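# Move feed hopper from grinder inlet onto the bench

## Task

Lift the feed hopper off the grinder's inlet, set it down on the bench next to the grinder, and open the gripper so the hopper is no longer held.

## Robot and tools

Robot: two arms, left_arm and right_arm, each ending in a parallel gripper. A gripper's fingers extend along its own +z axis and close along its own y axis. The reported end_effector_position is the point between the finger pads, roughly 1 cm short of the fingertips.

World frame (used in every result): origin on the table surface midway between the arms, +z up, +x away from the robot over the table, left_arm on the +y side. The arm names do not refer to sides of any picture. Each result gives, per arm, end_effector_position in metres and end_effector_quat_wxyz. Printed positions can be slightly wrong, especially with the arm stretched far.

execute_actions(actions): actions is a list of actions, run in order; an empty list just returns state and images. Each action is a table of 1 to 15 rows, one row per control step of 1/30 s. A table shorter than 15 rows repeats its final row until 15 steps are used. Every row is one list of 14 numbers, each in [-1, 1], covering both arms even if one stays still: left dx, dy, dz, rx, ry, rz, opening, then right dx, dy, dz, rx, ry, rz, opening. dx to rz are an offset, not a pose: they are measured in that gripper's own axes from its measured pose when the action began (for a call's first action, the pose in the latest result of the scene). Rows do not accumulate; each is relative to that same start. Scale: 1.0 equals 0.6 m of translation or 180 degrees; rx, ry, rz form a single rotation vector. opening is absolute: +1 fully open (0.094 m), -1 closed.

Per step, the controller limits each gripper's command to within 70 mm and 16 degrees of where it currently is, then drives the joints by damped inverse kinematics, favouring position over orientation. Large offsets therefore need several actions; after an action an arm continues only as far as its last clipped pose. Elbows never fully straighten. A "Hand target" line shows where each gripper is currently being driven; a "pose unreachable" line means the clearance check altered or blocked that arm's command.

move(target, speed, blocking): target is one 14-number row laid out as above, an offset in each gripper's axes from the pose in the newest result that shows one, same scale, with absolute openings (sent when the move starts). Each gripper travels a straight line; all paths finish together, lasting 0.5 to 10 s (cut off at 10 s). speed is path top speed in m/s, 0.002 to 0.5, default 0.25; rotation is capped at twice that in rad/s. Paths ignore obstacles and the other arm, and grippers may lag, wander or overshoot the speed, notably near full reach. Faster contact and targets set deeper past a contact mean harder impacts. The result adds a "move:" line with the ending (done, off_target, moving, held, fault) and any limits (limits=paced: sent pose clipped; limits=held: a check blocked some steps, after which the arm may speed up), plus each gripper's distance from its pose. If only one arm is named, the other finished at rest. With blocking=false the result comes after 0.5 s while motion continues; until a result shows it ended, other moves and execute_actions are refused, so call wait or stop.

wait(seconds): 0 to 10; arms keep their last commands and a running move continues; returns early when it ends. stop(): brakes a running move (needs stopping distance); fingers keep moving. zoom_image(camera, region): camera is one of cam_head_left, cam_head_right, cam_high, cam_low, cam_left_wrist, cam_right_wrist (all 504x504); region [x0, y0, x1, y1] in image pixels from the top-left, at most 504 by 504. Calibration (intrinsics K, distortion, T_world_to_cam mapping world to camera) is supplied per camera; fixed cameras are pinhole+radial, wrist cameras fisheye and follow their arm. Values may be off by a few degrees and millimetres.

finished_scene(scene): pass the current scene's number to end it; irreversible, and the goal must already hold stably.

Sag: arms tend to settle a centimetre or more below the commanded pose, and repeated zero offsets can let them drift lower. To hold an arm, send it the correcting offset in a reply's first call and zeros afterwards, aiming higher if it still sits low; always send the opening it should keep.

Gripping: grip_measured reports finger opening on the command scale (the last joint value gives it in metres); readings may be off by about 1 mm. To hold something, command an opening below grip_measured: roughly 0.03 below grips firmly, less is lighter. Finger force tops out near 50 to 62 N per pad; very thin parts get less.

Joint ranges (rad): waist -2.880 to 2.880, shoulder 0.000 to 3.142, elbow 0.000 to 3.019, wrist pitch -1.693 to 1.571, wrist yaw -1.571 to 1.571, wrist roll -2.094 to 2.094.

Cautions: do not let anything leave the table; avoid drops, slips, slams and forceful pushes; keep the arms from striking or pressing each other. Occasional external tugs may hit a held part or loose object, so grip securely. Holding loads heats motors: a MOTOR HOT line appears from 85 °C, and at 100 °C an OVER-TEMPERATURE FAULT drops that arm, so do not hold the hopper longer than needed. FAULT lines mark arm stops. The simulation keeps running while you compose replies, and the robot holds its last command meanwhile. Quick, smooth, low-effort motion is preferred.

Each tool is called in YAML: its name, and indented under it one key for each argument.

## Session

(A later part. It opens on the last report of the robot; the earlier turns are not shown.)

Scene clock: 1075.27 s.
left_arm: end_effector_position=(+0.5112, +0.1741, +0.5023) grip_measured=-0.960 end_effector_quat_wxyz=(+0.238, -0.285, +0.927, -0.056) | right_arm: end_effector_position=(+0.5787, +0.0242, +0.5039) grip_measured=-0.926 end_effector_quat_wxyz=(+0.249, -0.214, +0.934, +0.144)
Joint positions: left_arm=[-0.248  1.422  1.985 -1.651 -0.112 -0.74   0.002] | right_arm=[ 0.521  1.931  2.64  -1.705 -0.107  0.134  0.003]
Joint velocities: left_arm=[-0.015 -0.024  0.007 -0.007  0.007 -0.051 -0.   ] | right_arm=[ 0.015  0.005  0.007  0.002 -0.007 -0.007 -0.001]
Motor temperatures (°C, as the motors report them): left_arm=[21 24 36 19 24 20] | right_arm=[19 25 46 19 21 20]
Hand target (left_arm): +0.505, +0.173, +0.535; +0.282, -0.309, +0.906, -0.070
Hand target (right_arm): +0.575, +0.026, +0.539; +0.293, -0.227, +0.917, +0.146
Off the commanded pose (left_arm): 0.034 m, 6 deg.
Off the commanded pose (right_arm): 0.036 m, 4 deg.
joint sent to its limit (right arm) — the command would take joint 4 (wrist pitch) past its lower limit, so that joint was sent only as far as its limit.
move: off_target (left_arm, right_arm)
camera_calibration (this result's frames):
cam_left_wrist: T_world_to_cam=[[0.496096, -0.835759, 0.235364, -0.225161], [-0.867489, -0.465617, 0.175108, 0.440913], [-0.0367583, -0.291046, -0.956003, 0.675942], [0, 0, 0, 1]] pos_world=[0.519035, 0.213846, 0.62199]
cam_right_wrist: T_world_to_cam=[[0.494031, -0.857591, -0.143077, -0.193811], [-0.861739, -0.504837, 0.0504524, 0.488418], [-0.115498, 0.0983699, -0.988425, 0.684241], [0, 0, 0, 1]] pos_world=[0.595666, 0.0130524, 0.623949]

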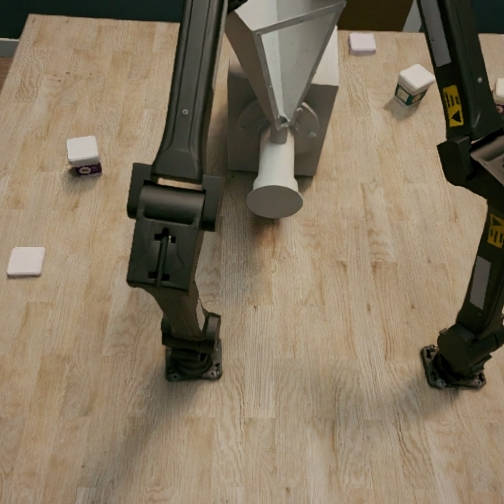

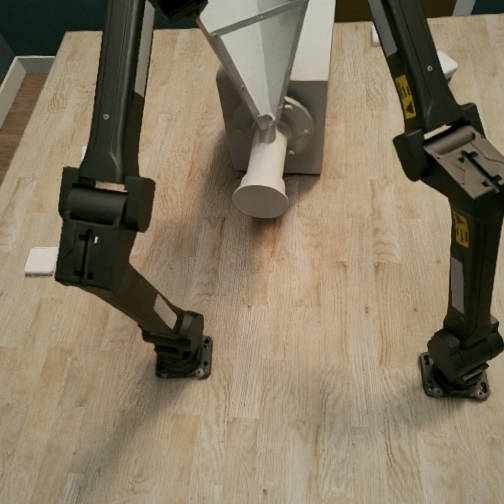

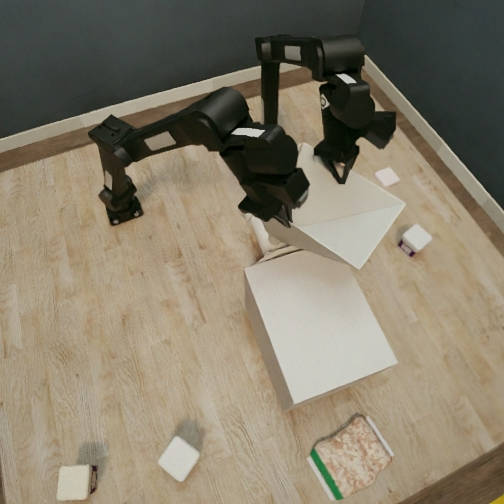

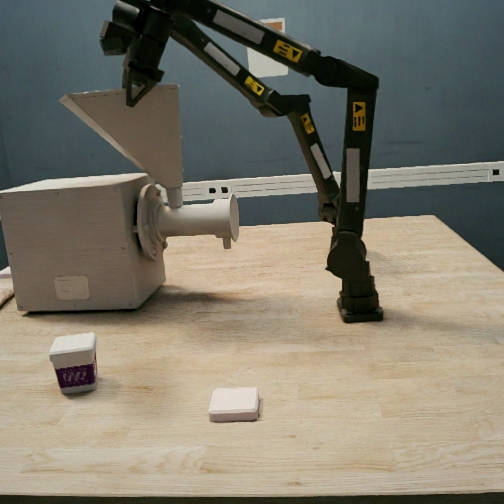

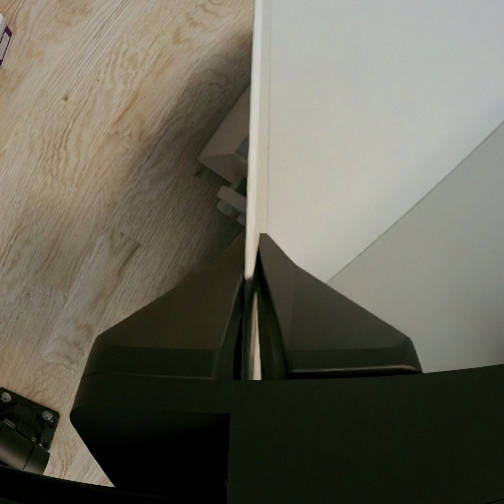

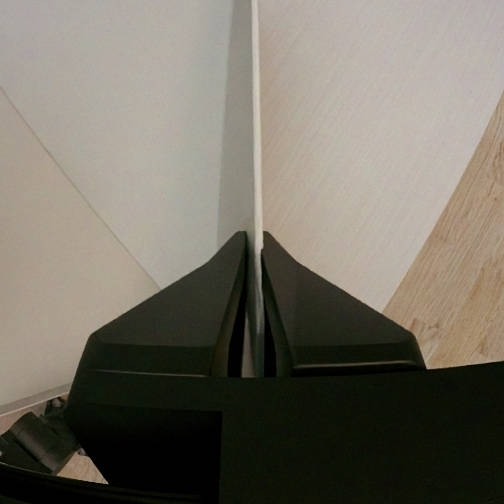

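execute_actions:
  actions:
    - [[-0.0623,-0.0492,-0.0808,0.0227,0.0133,0.0489,-1,-0.0383,-0.0017,-0.106,0.0293,-0.009,0.0464,-1]]
    - [[-0.0623,-0.0492,-0.0808,0.0227,0.0133,0.0489,-1,-0.0383,-0.0017,-0.106,0.0293,-0.009,0.0464,-1]]
    - [[-0.0623,-0.0492,-0.0808,0.0227,0.0133,0.0489,-1,-0.0383,-0.0017,-0.106,0.0293,-0.009,0.0464,-1]]
    - [[-0.0623,-0.0492,-0.0808,0.0227,0.0133,0.0489,-1,-0.0383,-0.0017,-0.106,0.0293,-0.009,0.0464,-1]]

Scene clock: 1174.33 s.
left_arm: end_effector_position=(+0.5209, +0.1700, +0.5037) grip_measured=-0.965 end_effector_quat_wxyz=(+0.186, -0.216, +0.948, -0.140) | right_arm: end_effector_position=(+0.5785, +0.0167, +0.5079) grip_measured=-0.837 end_effector_quat_wxyz=(+0.275, -0.149, +0.946, +0.085)
Joint positions: left_arm=[-0.16   1.478  2.06  -1.705  0.15  -0.563  0.002] | right_arm=[ 0.561  1.919  2.632 -1.705  0.075  0.258  0.008]
Joint velocities: left_arm=[ 0.005 -0.015 -0.007 -0.017 -0.037  0.007 -0.   ] | right_arm=[-0.005 -0.005 -0.002  0.007 -0.022  0.022 -0.001]
Motor temperatures (°C, as the motors report them): left_arm=[21 24 36 19 27 20] | right_arm=[19 26 50 19 21 20]
Hand target (left_arm): +0.530, +0.170, +0.563; +0.256, -0.147, +0.941, -0.163
Hand target (right_arm): +0.563, +0.002, +0.568; +0.332, -0.080, +0.933, +0.110
Off the commanded pose (left_arm): 0.068 m, 9 deg.
Off the commanded pose (right_arm): 0.066 m, 8 deg.
joint sent to its limit (left arm) — the command would take joint 4 (wrist pitch) past its lower limit, so that joint was sent only as far as its limit.
joint sent to its limit (right arm) — the command would take joint 4 (wrist pitch) past its lower limit, so that joint was sent only as far as its limit.
camera_calibration (this result's frames):
cam_left_wrist: T_world_to_cam=[[0.349951, -0.872472, 0.341067, -0.204681], [-0.92456, -0.263097, 0.275625, 0.39179], [-0.150742, -0.411793, -0.898723, 0.727547], [0, 0, 0, 1]] pos_world=[0.543534, 0.224099, 0.615686]
cam_right_wrist: T_world_to_cam=[[0.351567, -0.934279, -0.0593554, -0.158407], [-0.934502, -0.354013, 0.0371706, 0.530617], [-0.0557403, 0.0423998, -0.997545, 0.659884], [0, 0, 0, 1]] pos_world=[0.588335, 0.0118703, 0.629138]

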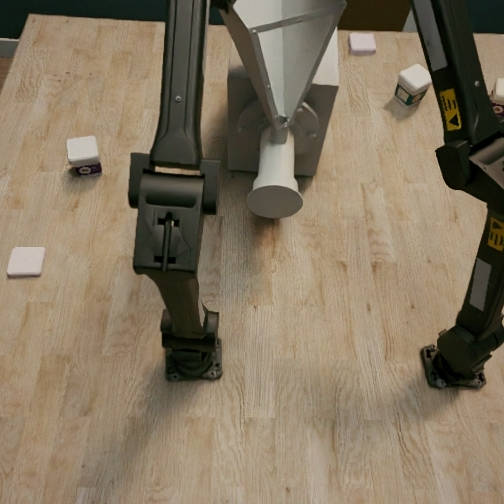

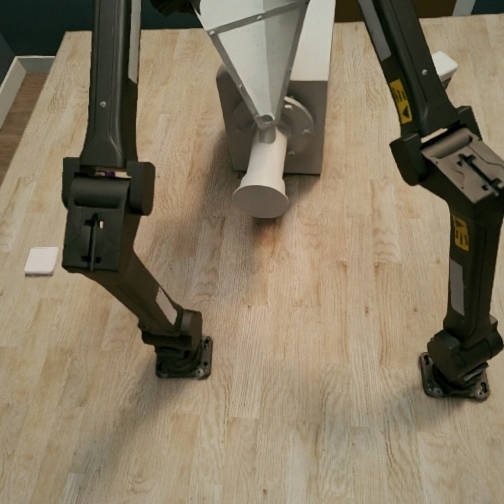

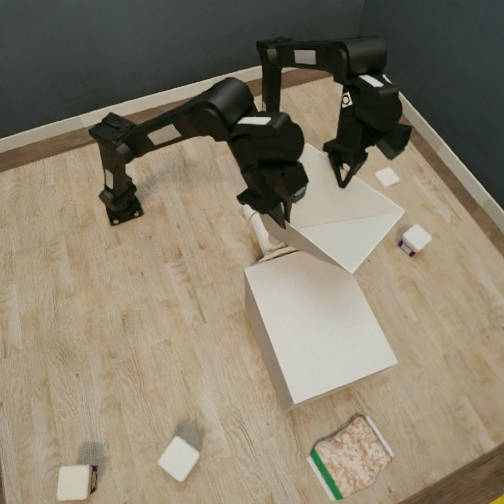

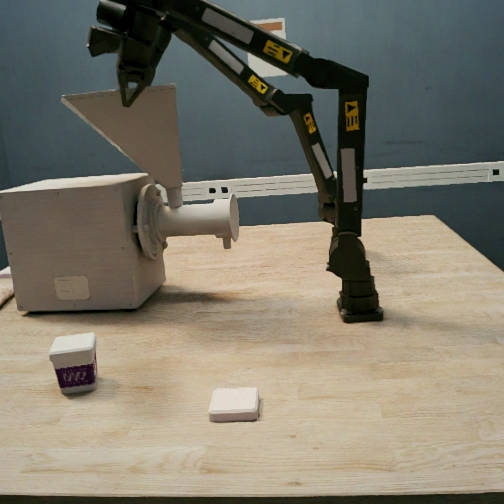

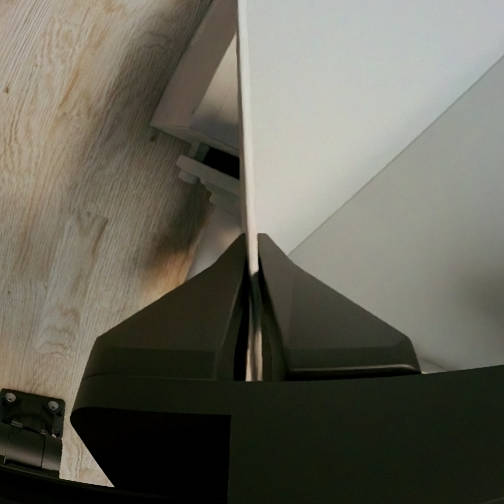

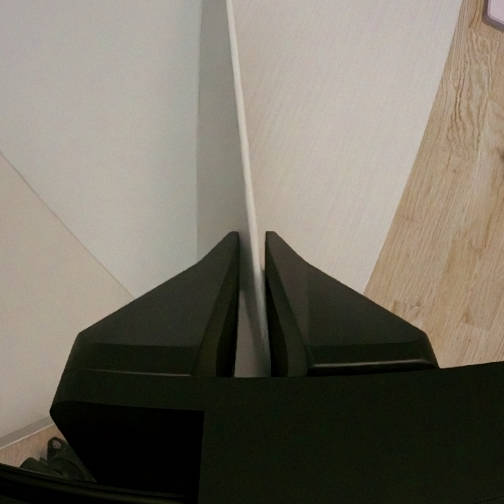

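move:
  target: [-0.01, -0.011, -0.03, 0, -0.03, 0, -1, -0.018, 0.003, -0.028, -0.075, -0.03, 0.03, -1]
  speed: 0.03

Scene clock: 1218.80 s.
left_arm: end_effector_position=(+0.5204, +0.1721, +0.5014) grip_measured=-0.974 end_effector_quat_wxyz=(+0.193, -0.225, +0.947, -0.121) | right_arm: end_effector_position=(+0.5745, +0.0199, +0.5072) grip_measured=-0.968 end_effector_quat_wxyz=(+0.269, -0.143, +0.931, +0.201)
Joint positions: left_arm=[-0.173  1.472  2.048 -1.698  0.101 -0.585  0.001] | right_arm=[ 0.505  1.78   2.367 -1.489 -0.161  0.287  0.001]
Joint velocities: left_arm=[-0.005  0.005 -0.017 -0.007 -0.095  0.037 -0.   ] | right_arm=[-0.015 -0.005  0.002 -0.002  0.007 -0.022 -0.   ]
Motor temperatures (°C, as the motors report them): left_arm=[21 23 45 19 28 21] | right_arm=[19 26 48 19 25 21]
Hand target (left_arm): +0.520, +0.171, +0.524; +0.231, -0.222, +0.938, -0.130
Hand target (right_arm): +0.578, +0.016, +0.528; +0.296, -0.131, +0.921, +0.215
Off the commanded pose (left_arm): 0.023 m, 5 deg.
Off the commanded pose (right_arm): 0.021 m, 4 deg.
move: off_target (left_arm, right_arm)
camera_calibration (this result's frames):
cam_left_wrist: T_world_to_cam=[[0.373343, -0.873772, 0.311669, -0.199011], [-0.917417, -0.297879, 0.263846, 0.40072], [-0.137702, -0.384435, -0.912824, 0.721805], [0, 0, 0, 1]] pos_world=[0.54132, 0.222963, 0.615178]
cam_right_wrist: T_world_to_cam=[[0.398859, -0.874269, -0.276705, -0.0721707], [-0.911344, -0.411415, -0.0137744, 0.541718], [-0.101798, 0.257667, -0.960856, 0.662393], [0, 0, 0, 1]] pos_world=[0.589908, -0.0109028, 0.623956]

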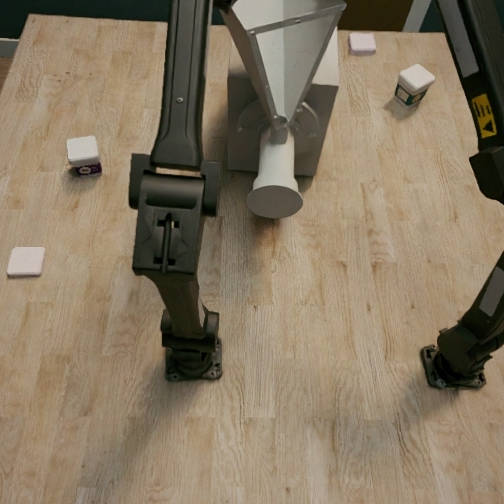

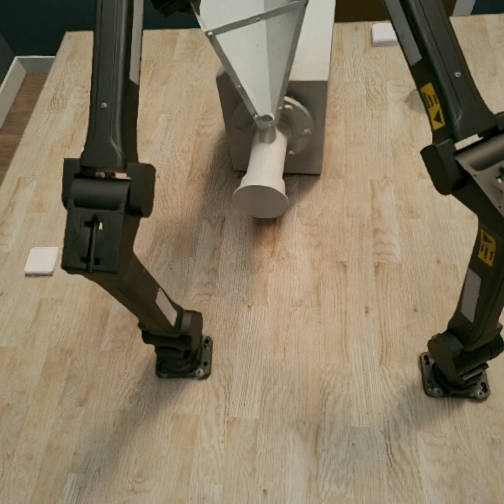

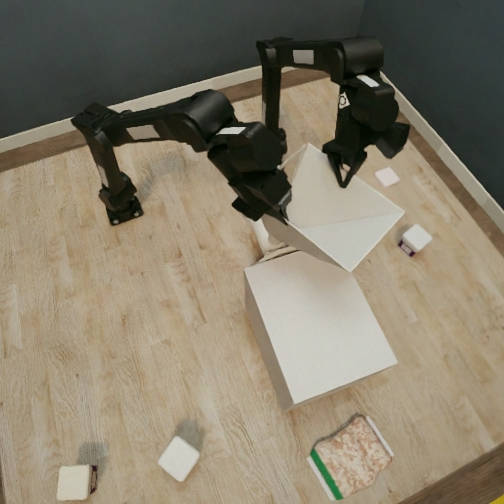

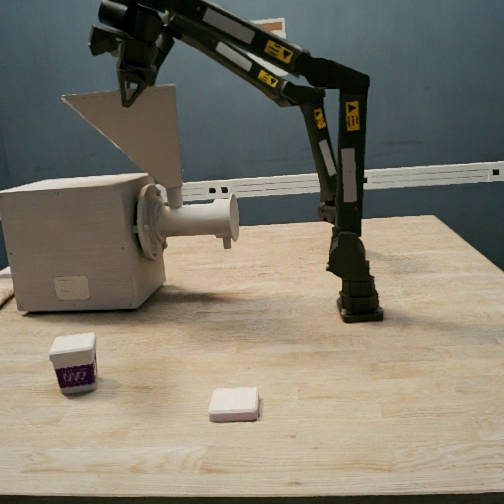

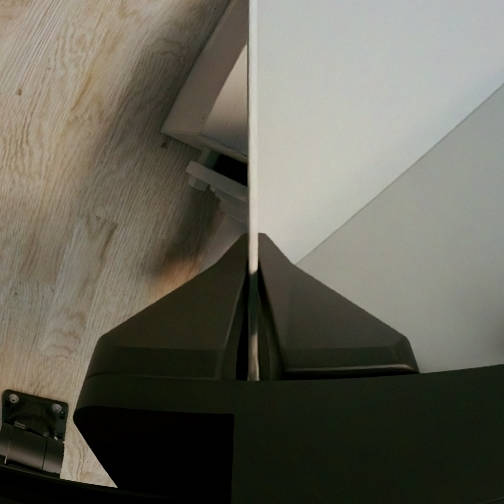

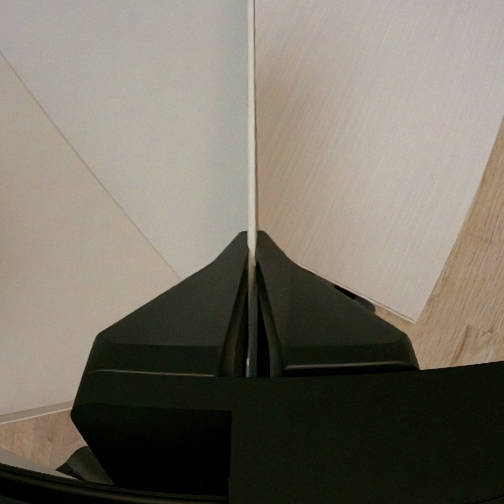

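execute_actions:
  actions:
    - [[-0.0737,-0.0168,-0.0813,0.0138,0.014,0.0398,-1,-0.071,-0.0167,-0.0867,0.0248,-0.0132,0.0344,-1]]
    - [[-0.0737,-0.0168,-0.0813,0.0138,0.014,0.0398,-1,-0.071,-0.0167,-0.0867,0.0248,-0.0132,0.0344,-1]]
    - [[-0.0737,-0.0168,-0.0813,0.0138,0.014,0.0398,-1,-0.071,-0.0167,-0.0867,0.0248,-0.0132,0.0344,-1]]

Scene clock: 1247.97 s.
left_arm: end_effector_position=(+0.5312, +0.1648, +0.5081) grip_measured=-0.931 end_effector_quat_wxyz=(+0.183, -0.171, +0.952, -0.177) | right_arm: end_effector_position=(+0.5727, +0.0089, +0.5115) grip_measured=-0.961 end_effector_quat_wxyz=(+0.238, -0.109, +0.952, +0.160)
Joint positions: left_arm=[-0.132  1.508  2.095 -1.705  0.254 -0.469  0.003] | right_arm=[ 0.51   1.892  2.601 -1.705 -0.091  0.339  0.002]
Joint velocities: left_arm=[-0.005 -0.005  0.002 -0.022  0.022 -0.066  0.   ] | right_arm=[-0.005  0.005 -0.032 -0.017 -0.022 -0.022 -0.   ]
Motor temperatures (°C, as the motors report them): left_arm=[21 24 38 19 25 20] | right_arm=[19 26 46 19 22 20]
Hand target (left_arm): +0.543, +0.185, +0.563; +0.255, -0.118, +0.941, -0.188
Hand target (right_arm): +0.582, -0.018, +0.568; +0.304, -0.045, +0.935, +0.176
Off the commanded pose (left_arm): 0.066 m, 7 deg.
Off the commanded pose (right_arm): 0.068 m, 8 deg.
joint sent to its limit (left arm) — the command would take joint 4 (wrist pitch) past its lower limit, so that joint was sent only as far as its limit.
joint sent to its limit (right arm) — the command would take joint 4 (wrist pitch) past its lower limit, so that joint was sent only as far as its limit.
camera_calibration (this result's frames):
cam_left_wrist: T_world_to_cam=[[0.253015, -0.882898, 0.395569, -0.188753], [-0.951329, -0.152691, 0.267691, 0.398845], [-0.175944, -0.444046, -0.878559, 0.739378], [0, 0, 0, 1]] pos_world=[0.55728, 0.222568, 0.617485]
cam_right_wrist: T_world_to_cam=[[0.310175, -0.920995, -0.235713, -0.0496963], [-0.938147, -0.336654, 0.0808913, 0.501892], [-0.153854, 0.196043, -0.96845, 0.703467], [0, 0, 0, 1]] pos_world=[0.594495, -0.0147158, 0.62896]

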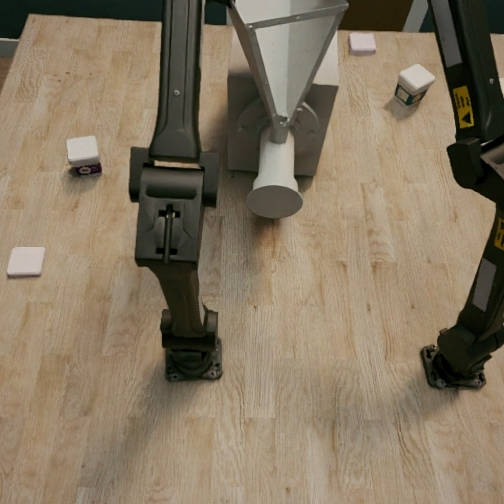

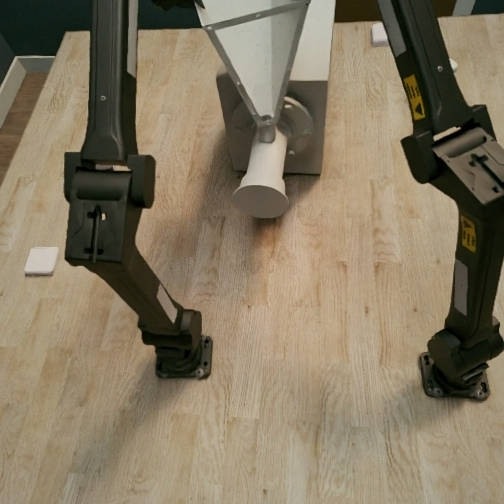

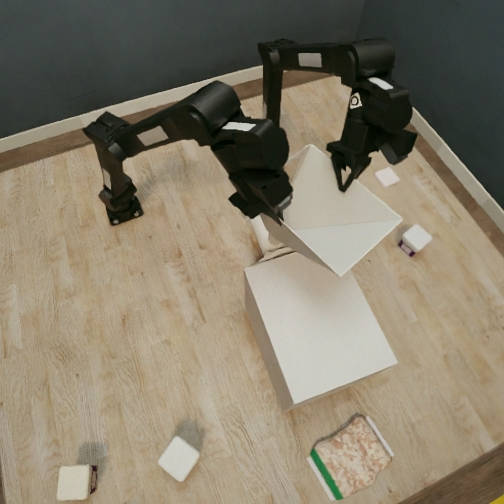

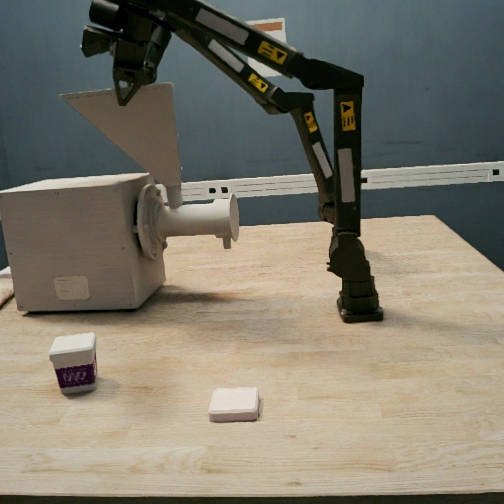

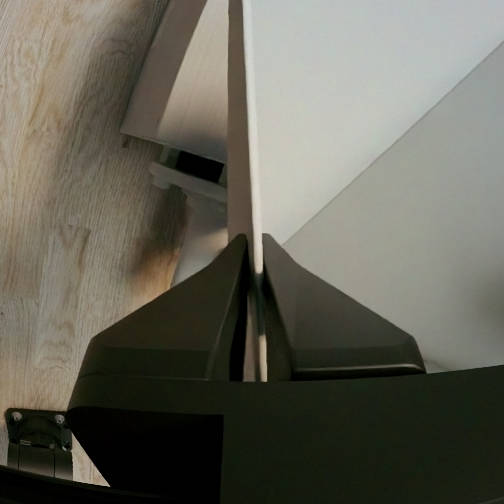

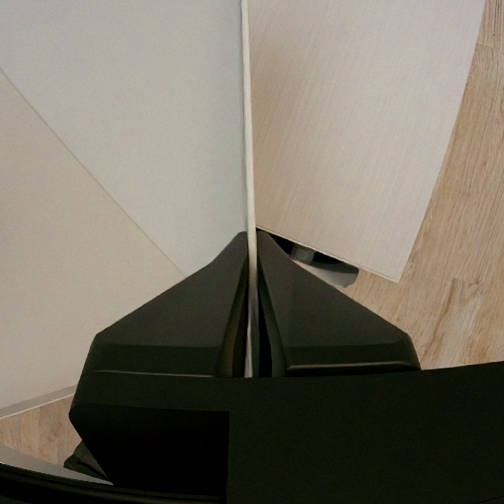

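zoom_image:
  camera: "cam_low"
  region: [120, 150, 240, 270]

Region (120, 150, 240, 270) of cam_low's 504x504 image, scaled by 4.200, with more detail than that image has.

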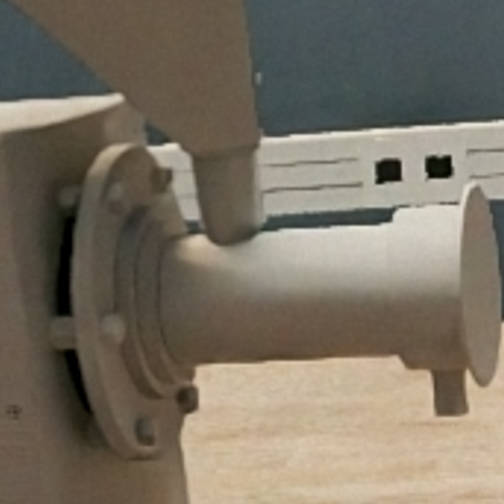

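execute_actions:
  actions:
    - [[-0.0737,-0.03,-0.0813,-0.012,0.014,0.048,-1,-0.071,-0.0167,-0.0867,0.0248,-0.0132,0.0344,-1]]
    - [[-0.0737,-0.028,-0.0813,-0.001,0.014,0.045,-1,-0.071,-0.0167,-0.0867,0.0248,-0.0132,0.0344,-1]]
    - [[-0.0737,-0.026,-0.0813,0.005,0.014,0.043,-1,-0.071,-0.0167,-0.0867,0.0248,-0.0132,0.0344,-1]]
    - [[-0.0737,-0.026,-0.0813,0.005,0.014,0.043,-1,-0.071,-0.0167,-0.0867,0.0248,-0.0132,0.0344,-1]]

Scene clock: 1265.90 s.
left_arm: end_effector_position=(+0.5314, +0.1644, +0.5079) grip_measured=-0.931 end_effector_quat_wxyz=(+0.185, -0.165, +0.953, -0.172) | right_arm: end_effector_position=(+0.5730, +0.0085, +0.5113) grip_measured=-0.947 end_effector_quat_wxyz=(+0.245, -0.109, +0.952, +0.145)
Joint positions: left_arm=[-0.136  1.508  2.096 -1.705  0.246 -0.459  0.003] | right_arm=[ 0.519  1.891  2.601 -1.705 -0.054  0.339  0.003]
Joint velocities: left_arm=[-0.015 -0.005 -0.017 -0.012  0.066 -0.051  0.001] | right_arm=[-0.015 -0.005 -0.007 -0.007 -0.022  0.037 -0.001]
Motor temperatures (°C, as the motors report them): left_arm=[21 23 46 19 27 21] | right_arm=[19 26 54 19 25 21]
Hand target (left_arm): +0.544, +0.180, +0.564; +0.259, -0.107, +0.942, -0.184
Hand target (right_arm): +0.581, -0.017, +0.569; +0.314, -0.044, +0.935, +0.159
Off the commanded pose (left_arm): 0.068 m, 8 deg.
Off the commanded pose (right_arm): 0.068 m, 8 deg.
joint sent to its limit (left arm) — the command would take joint 4 (wrist pitch) past its lower limit, so that joint was sent only as far as its limit.
joint sent to its limit (right arm) — the command would take joint 4 (wrist pitch) past its lower limit, so that joint was sent only as far as its limit.
camera_calibration (this result's frames):
cam_left_wrist: T_world_to_cam=[[0.243664, -0.889835, 0.385773, -0.177987], [-0.953633, -0.147362, 0.262429, 0.401972], [-0.17667, -0.43183, -0.884483, 0.740435], [0, 0, 0, 1]] pos_world=[0.557515, 0.220598, 0.618076]
cam_right_wrist: T_world_to_cam=[[0.304, -0.930247, -0.205488, -0.0620253], [-0.942993, -0.324496, 0.0739305, 0.508229], [-0.135454, 0.171299, -0.975863, 0.696884], [0, 0, 0, 1]] pos_world=[0.592508, -0.0121558, 0.629744]

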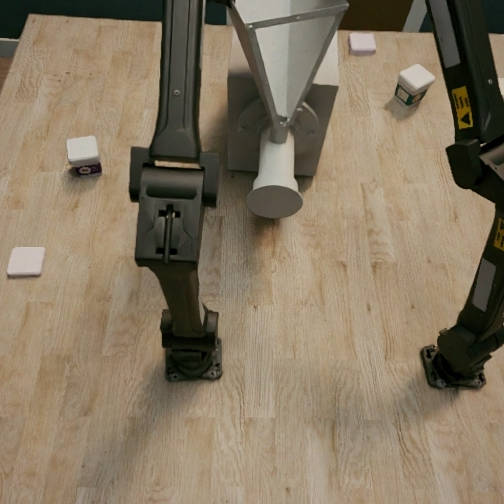

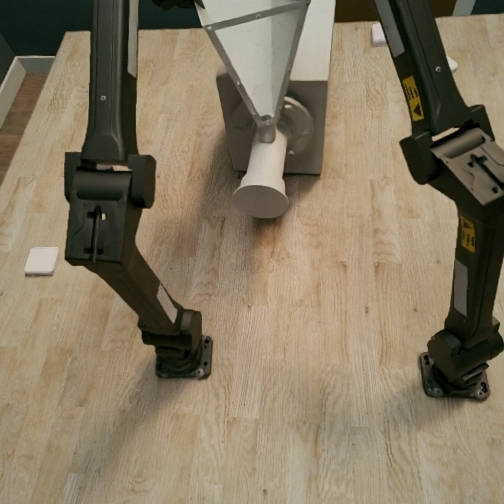

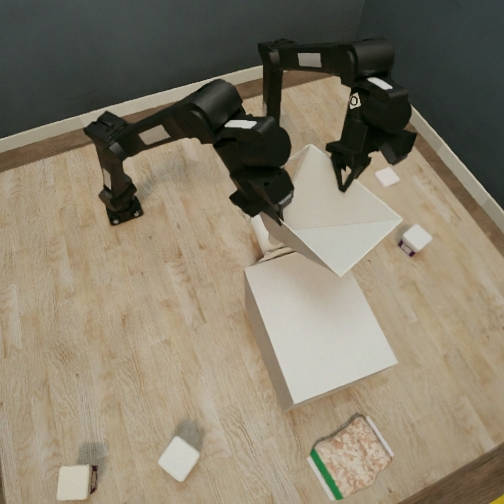

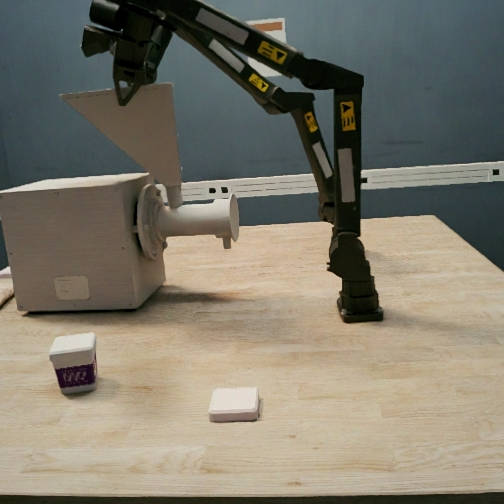

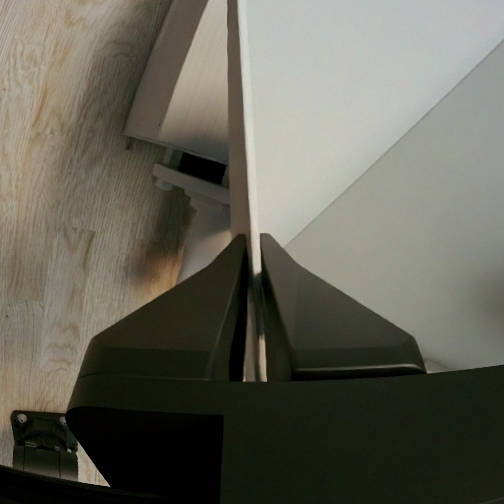

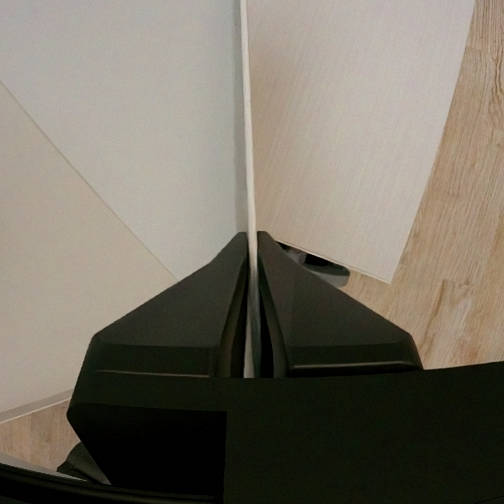

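execute_actions:
  actions:
    - [[-0.0807,-0.0433,-0.0572,0.0095,0.0345,0.083,-1,-0.0478,-0.0333,-0.0913,0.044,-0.020,0.074,-1]]
    - [[-0.0807,-0.0433,-0.0572,0.015,0.0345,0.081,-1,-0.0478,-0.0333,-0.0913,0.044,-0.020,0.074,-1]]

Scene clock: 1288.17 s.
left_arm: end_effector_position=(+0.5430, +0.1562, +0.5086) grip_measured=-0.888 end_effector_quat_wxyz=(+0.188, -0.101, +0.958, -0.191) | right_arm: end_effector_position=(+0.5694, -0.0024, +0.5129) grip_measured=-0.878 end_effector_quat_wxyz=(+0.266, -0.034, +0.958, +0.099)
Joint positions: left_arm=[-0.13   1.543  2.129 -1.705  0.311 -0.335  0.005] | right_arm=[ 0.551  1.865  2.566 -1.705  0.103  0.482  0.006]
Joint velocities: left_arm=[ 0.005 -0.005 -0.012 -0.007 -0.022  0.007  0.001] | right_arm=[-0.005 -0.005 -0.022  0.022  0.037 -0.022  0.001]
Motor temperatures (°C, as the motors report them): left_arm=[21 23 51 19 28 22] | right_arm=[19 26 58 19 27 21]
Hand target (left_arm): +0.560, +0.162, +0.559; +0.261, -0.016, +0.945, -0.196
Hand target (right_arm): +0.569, -0.031, +0.565; +0.319, +0.056, +0.938, +0.121
Off the commanded pose (left_arm): 0.061 m, 13 deg.
Off the commanded pose (right_arm): 0.062 m, 11 deg.
joint sent to its limit (left arm) — the command would take joint 4 (wrist pitch) past its lower limit, so that joint was sent only as far as its limit.
joint sent to its limit (right arm) — the command would take joint 4 (wrist pitch) past its lower limit, so that joint was sent only as far as its limit.
camera_calibration (this result's frames):
cam_left_wrist: T_world_to_cam=[[0.114285, -0.90973, 0.399163, -0.121867], [-0.972638, -0.0206541, 0.231406, 0.417956], [-0.202272, -0.414687, -0.887198, 0.752161], [0, 0, 0, 1]] pos_world=[0.572589, 0.209679, 0.619243]
cam_right_wrist: T_world_to_cam=[[0.142862, -0.977704, -0.153899, -0.00552497], [-0.986159, -0.153834, 0.0618556, 0.532434], [-0.0841514, 0.142932, -0.986149, 0.675776], [0, 0, 0, 1]] pos_world=[0.582721, -0.0200854, 0.632632]

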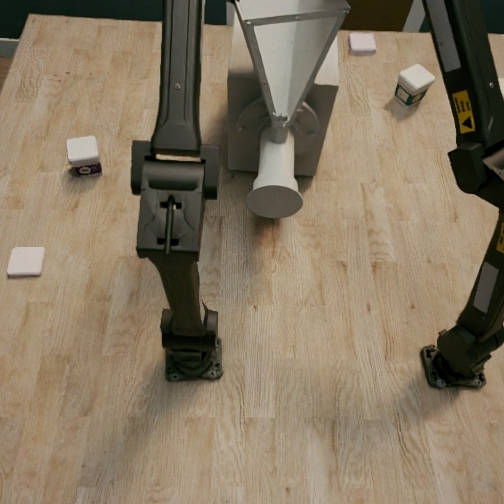

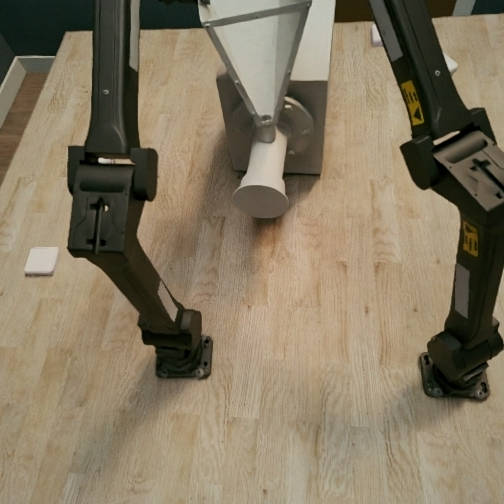

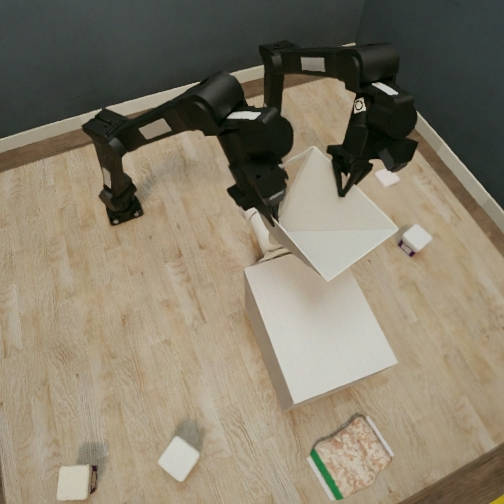

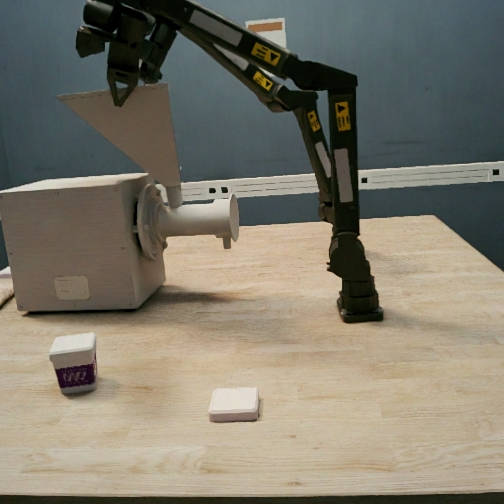

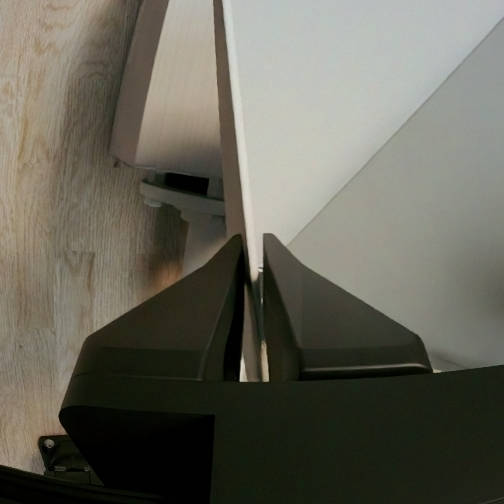

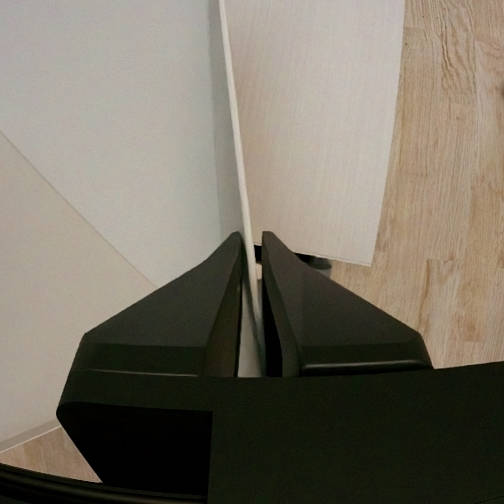

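execute_actions:
  actions:
    - [[-0.0227,0.0057,-0.1012,-0.049,-0.021,-0.037,-1,-0.094,0.032,-0.045,-0.057,0.012,-0.029,-1]]
    - [[-0.0227,0.010,-0.1012,-0.0107,-0.010,-0.030,-1,-0.094,0.036,-0.045,-0.017,0.009,-0.027,-1]]
    - [[-0.0227,0.010,-0.1012,-0.0107,-0.010,-0.030,-1,-0.094,0.036,-0.045,-0.017,0.009,-0.027,-1]]

Scene clock: 1327.93 s.
left_arm: end_effector_position=(+0.5330, +0.1751, +0.5092) grip_measured=-0.973 end_effector_quat_wxyz=(+0.198, -0.211, +0.948, -0.132) | right_arm: end_effector_position=(+0.5986, +0.0219, +0.5268) grip_measured=-0.966 end_effector_quat_wxyz=(+0.250, -0.132, +0.931, +0.229)
Joint positions: left_arm=[-0.153  1.508  2.106 -1.705  0.134 -0.545  0.001] | right_arm=[ 0.468  1.997  2.785 -1.703 -0.24   0.3    0.002]
Joint velocities: left_arm=[-0.015 -0.005 -0.012 -0.002 -0.007  0.022  0.   ] | right_arm=[-0.005 -0.015  0.002 -0.002 -0.022  0.007  0.   ]
Motor temperatures (°C, as the motors report them): left_arm=[21 23 54 19 29 24] | right_arm=[19 26 54 19 30 23]
Hand target (left_arm): +0.516, +0.193, +0.562; +0.255, -0.241, +0.925, -0.144
Hand target (right_arm): +0.613, +0.024, +0.581; +0.339, -0.152, +0.892, +0.258
Off the commanded pose (left_arm): 0.061 m, 4 deg.
Off the commanded pose (right_arm): 0.064 m, 4 deg.
elbow stopped short (right arm): the move would have taken joint 3 (elbow) straighter than the controller allows; a more bent joint 3 avoids this.
joint sent to its limit (left arm) — the command would take joint 4 (wrist pitch) past its lower limit, so that joint was sent only as far as its limit.
camera_calibration (this result's frames):
cam_left_wrist: T_world_to_cam=[[0.34061, -0.880438, 0.32987, -0.194261], [-0.930743, -0.266101, 0.250813, 0.419305], [-0.133047, -0.392454, -0.910098, 0.729388], [0, 0, 0, 1]] pos_world=[0.553476, 0.226794, 0.622728]
cam_right_wrist: T_world_to_cam=[[0.385801, -0.857084, -0.341416, -0.0330698], [-0.910624, -0.413156, 0.00817065, 0.552881], [-0.148061, 0.307749, -0.939877, 0.698746], [0, 0, 0, 1]] pos_world=[0.619682, -0.0149555, 0.640927]

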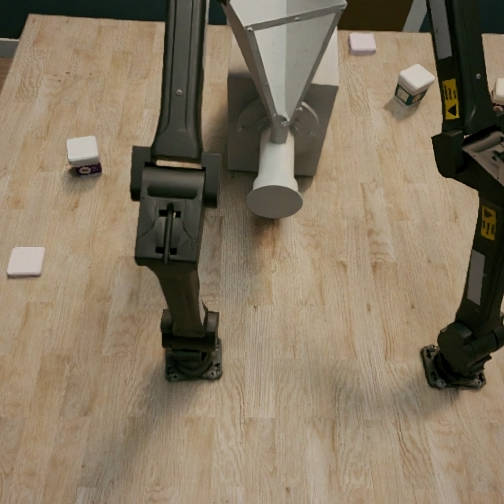

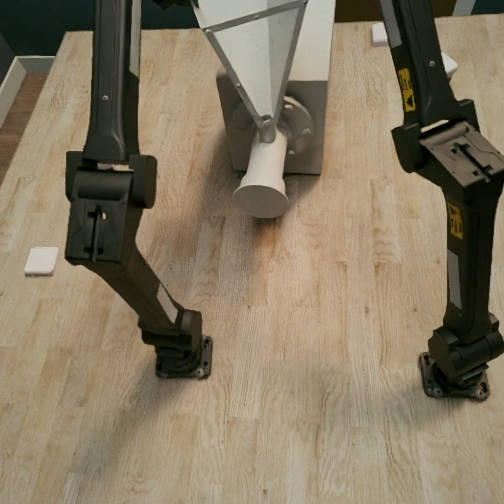

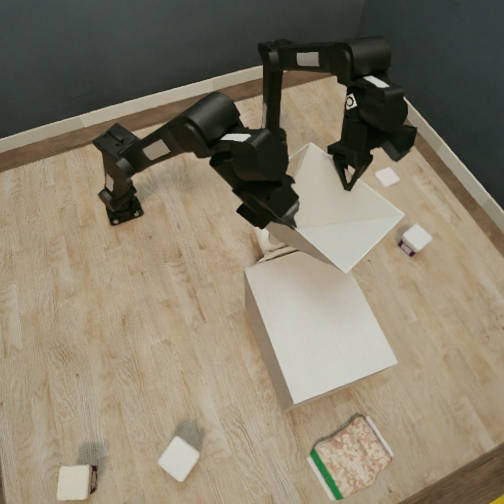

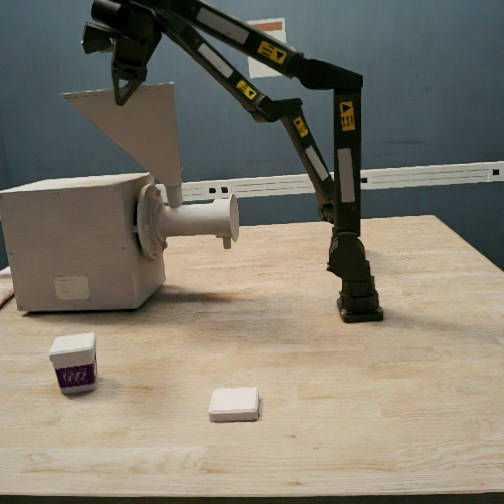

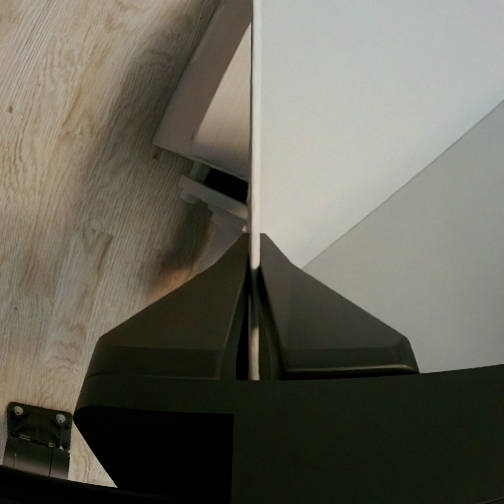

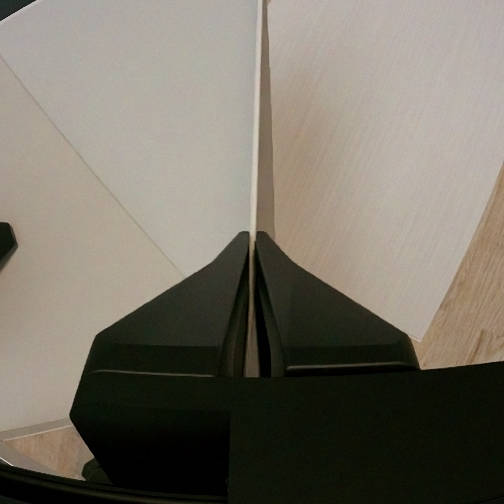

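move:
  target: [-0.008, -0.008, -0.022, 0, 0, 0, -1, 0.1037, 0.004, -0.0368, 0.021, 0, -0.014, -0.3]
  speed: 0.05

Scene clock: 1355.77 s.
left_arm: end_effector_position=(+0.5328, +0.1737, +0.5066) grip_measured=-0.973 end_effector_quat_wxyz=(+0.196, -0.206, +0.950, -0.131) | right_arm: end_effector_position=(+0.5385, +0.0009, +0.5097) grip_measured=-0.302 end_effector_quat_wxyz=(+0.254, -0.138, +0.938, +0.190)
Joint positions: left_arm=[-0.155  1.508  2.1   -1.705  0.135 -0.537  0.001] | right_arm=[ 0.512  1.68   2.254 -1.513 -0.147  0.3    0.033]
Joint velocities: left_arm=[-0.005 -0.015  0.012 -0.002  0.051 -0.022  0.   ] | right_arm=[ 0.005 -0.005 -0.007 -0.002 -0.007  0.037 -0.001]
Motor temperatures (°C, as the motors report them): left_arm=[21 24 45 19 26 22] | right_arm=[19 26 57 20 25 21]
Hand target (left_arm): +0.532, +0.175, +0.523; +0.213, -0.211, +0.944, -0.137
Hand target (right_arm): +0.537, +0.006, +0.511; +0.259, -0.144, +0.936, +0.192
Off the commanded pose (left_arm): 0.017 m, 1 deg.
Off the commanded pose (right_arm): 0.005 m, 1 deg.
joint sent to its limit (left arm) — the command would take joint 4 (wrist pitch) past its lower limit, so that joint was sent only as far as its limit.
move: off_target (left_arm)
camera_calibration (this result's frames):
cam_left_wrist: T_world_to_cam=[[0.333709, -0.884792, 0.325241, -0.187761], [-0.932041, -0.258006, 0.254426, 0.416858], [-0.1412, -0.388042, -0.910761, 0.730387], [0, 0, 0, 1]] pos_world=[0.554318, 0.224843, 0.620217]
cam_right_wrist: T_world_to_cam=[[0.379637, -0.885371, -0.268317, -0.0676617], [-0.915982, -0.400423, 0.0252741, 0.483724], [-0.129817, 0.236178, -0.962999, 0.682248], [0, 0, 0, 1]] pos_world=[0.557336, -0.0273439, 0.626624]

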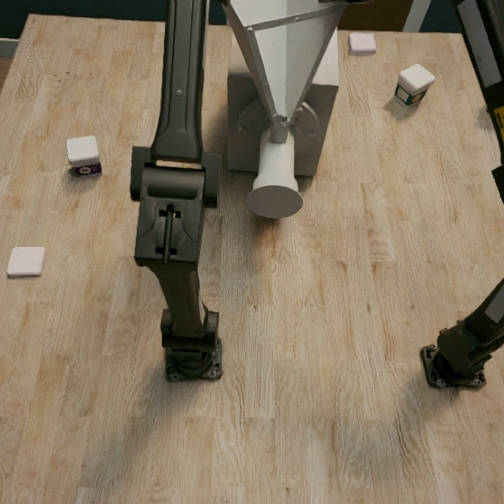

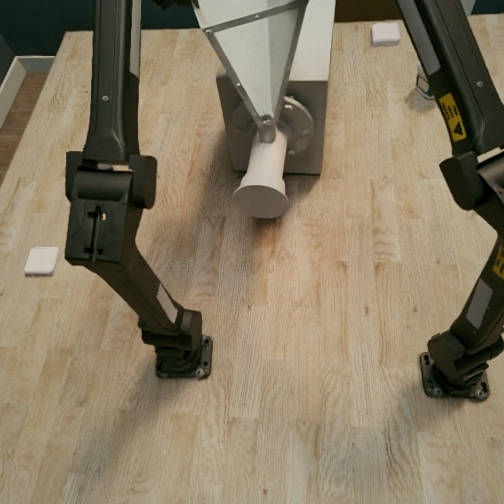

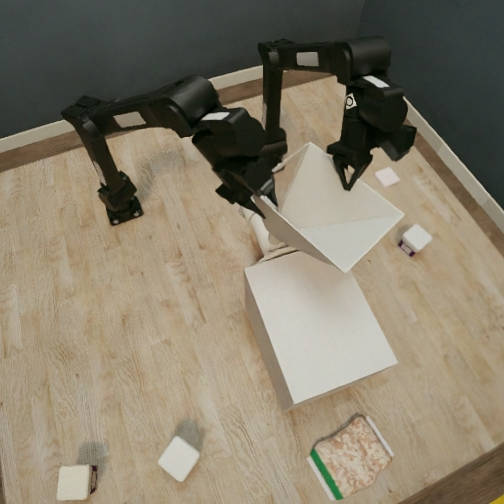

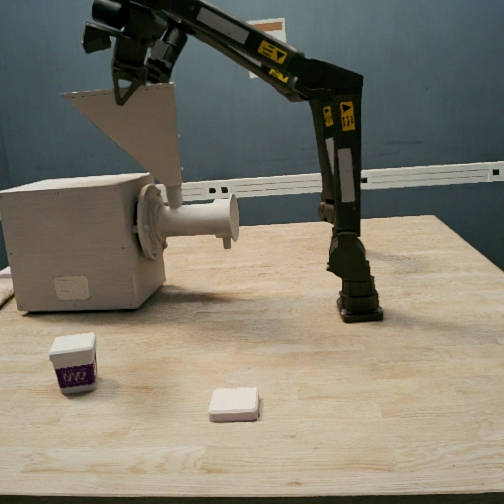

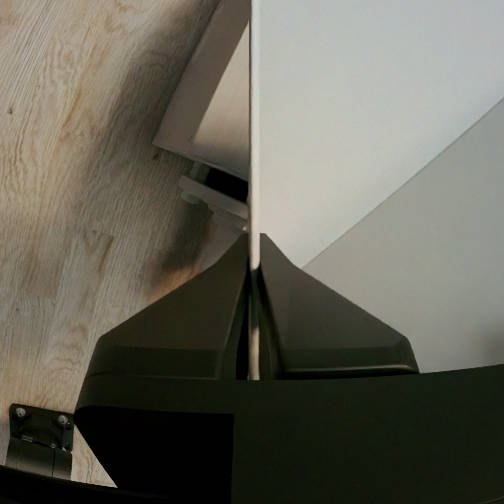

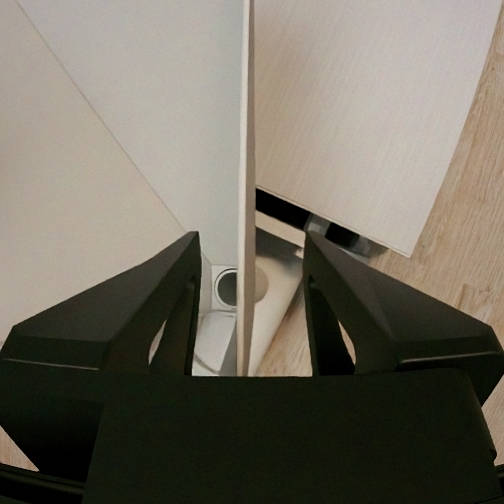

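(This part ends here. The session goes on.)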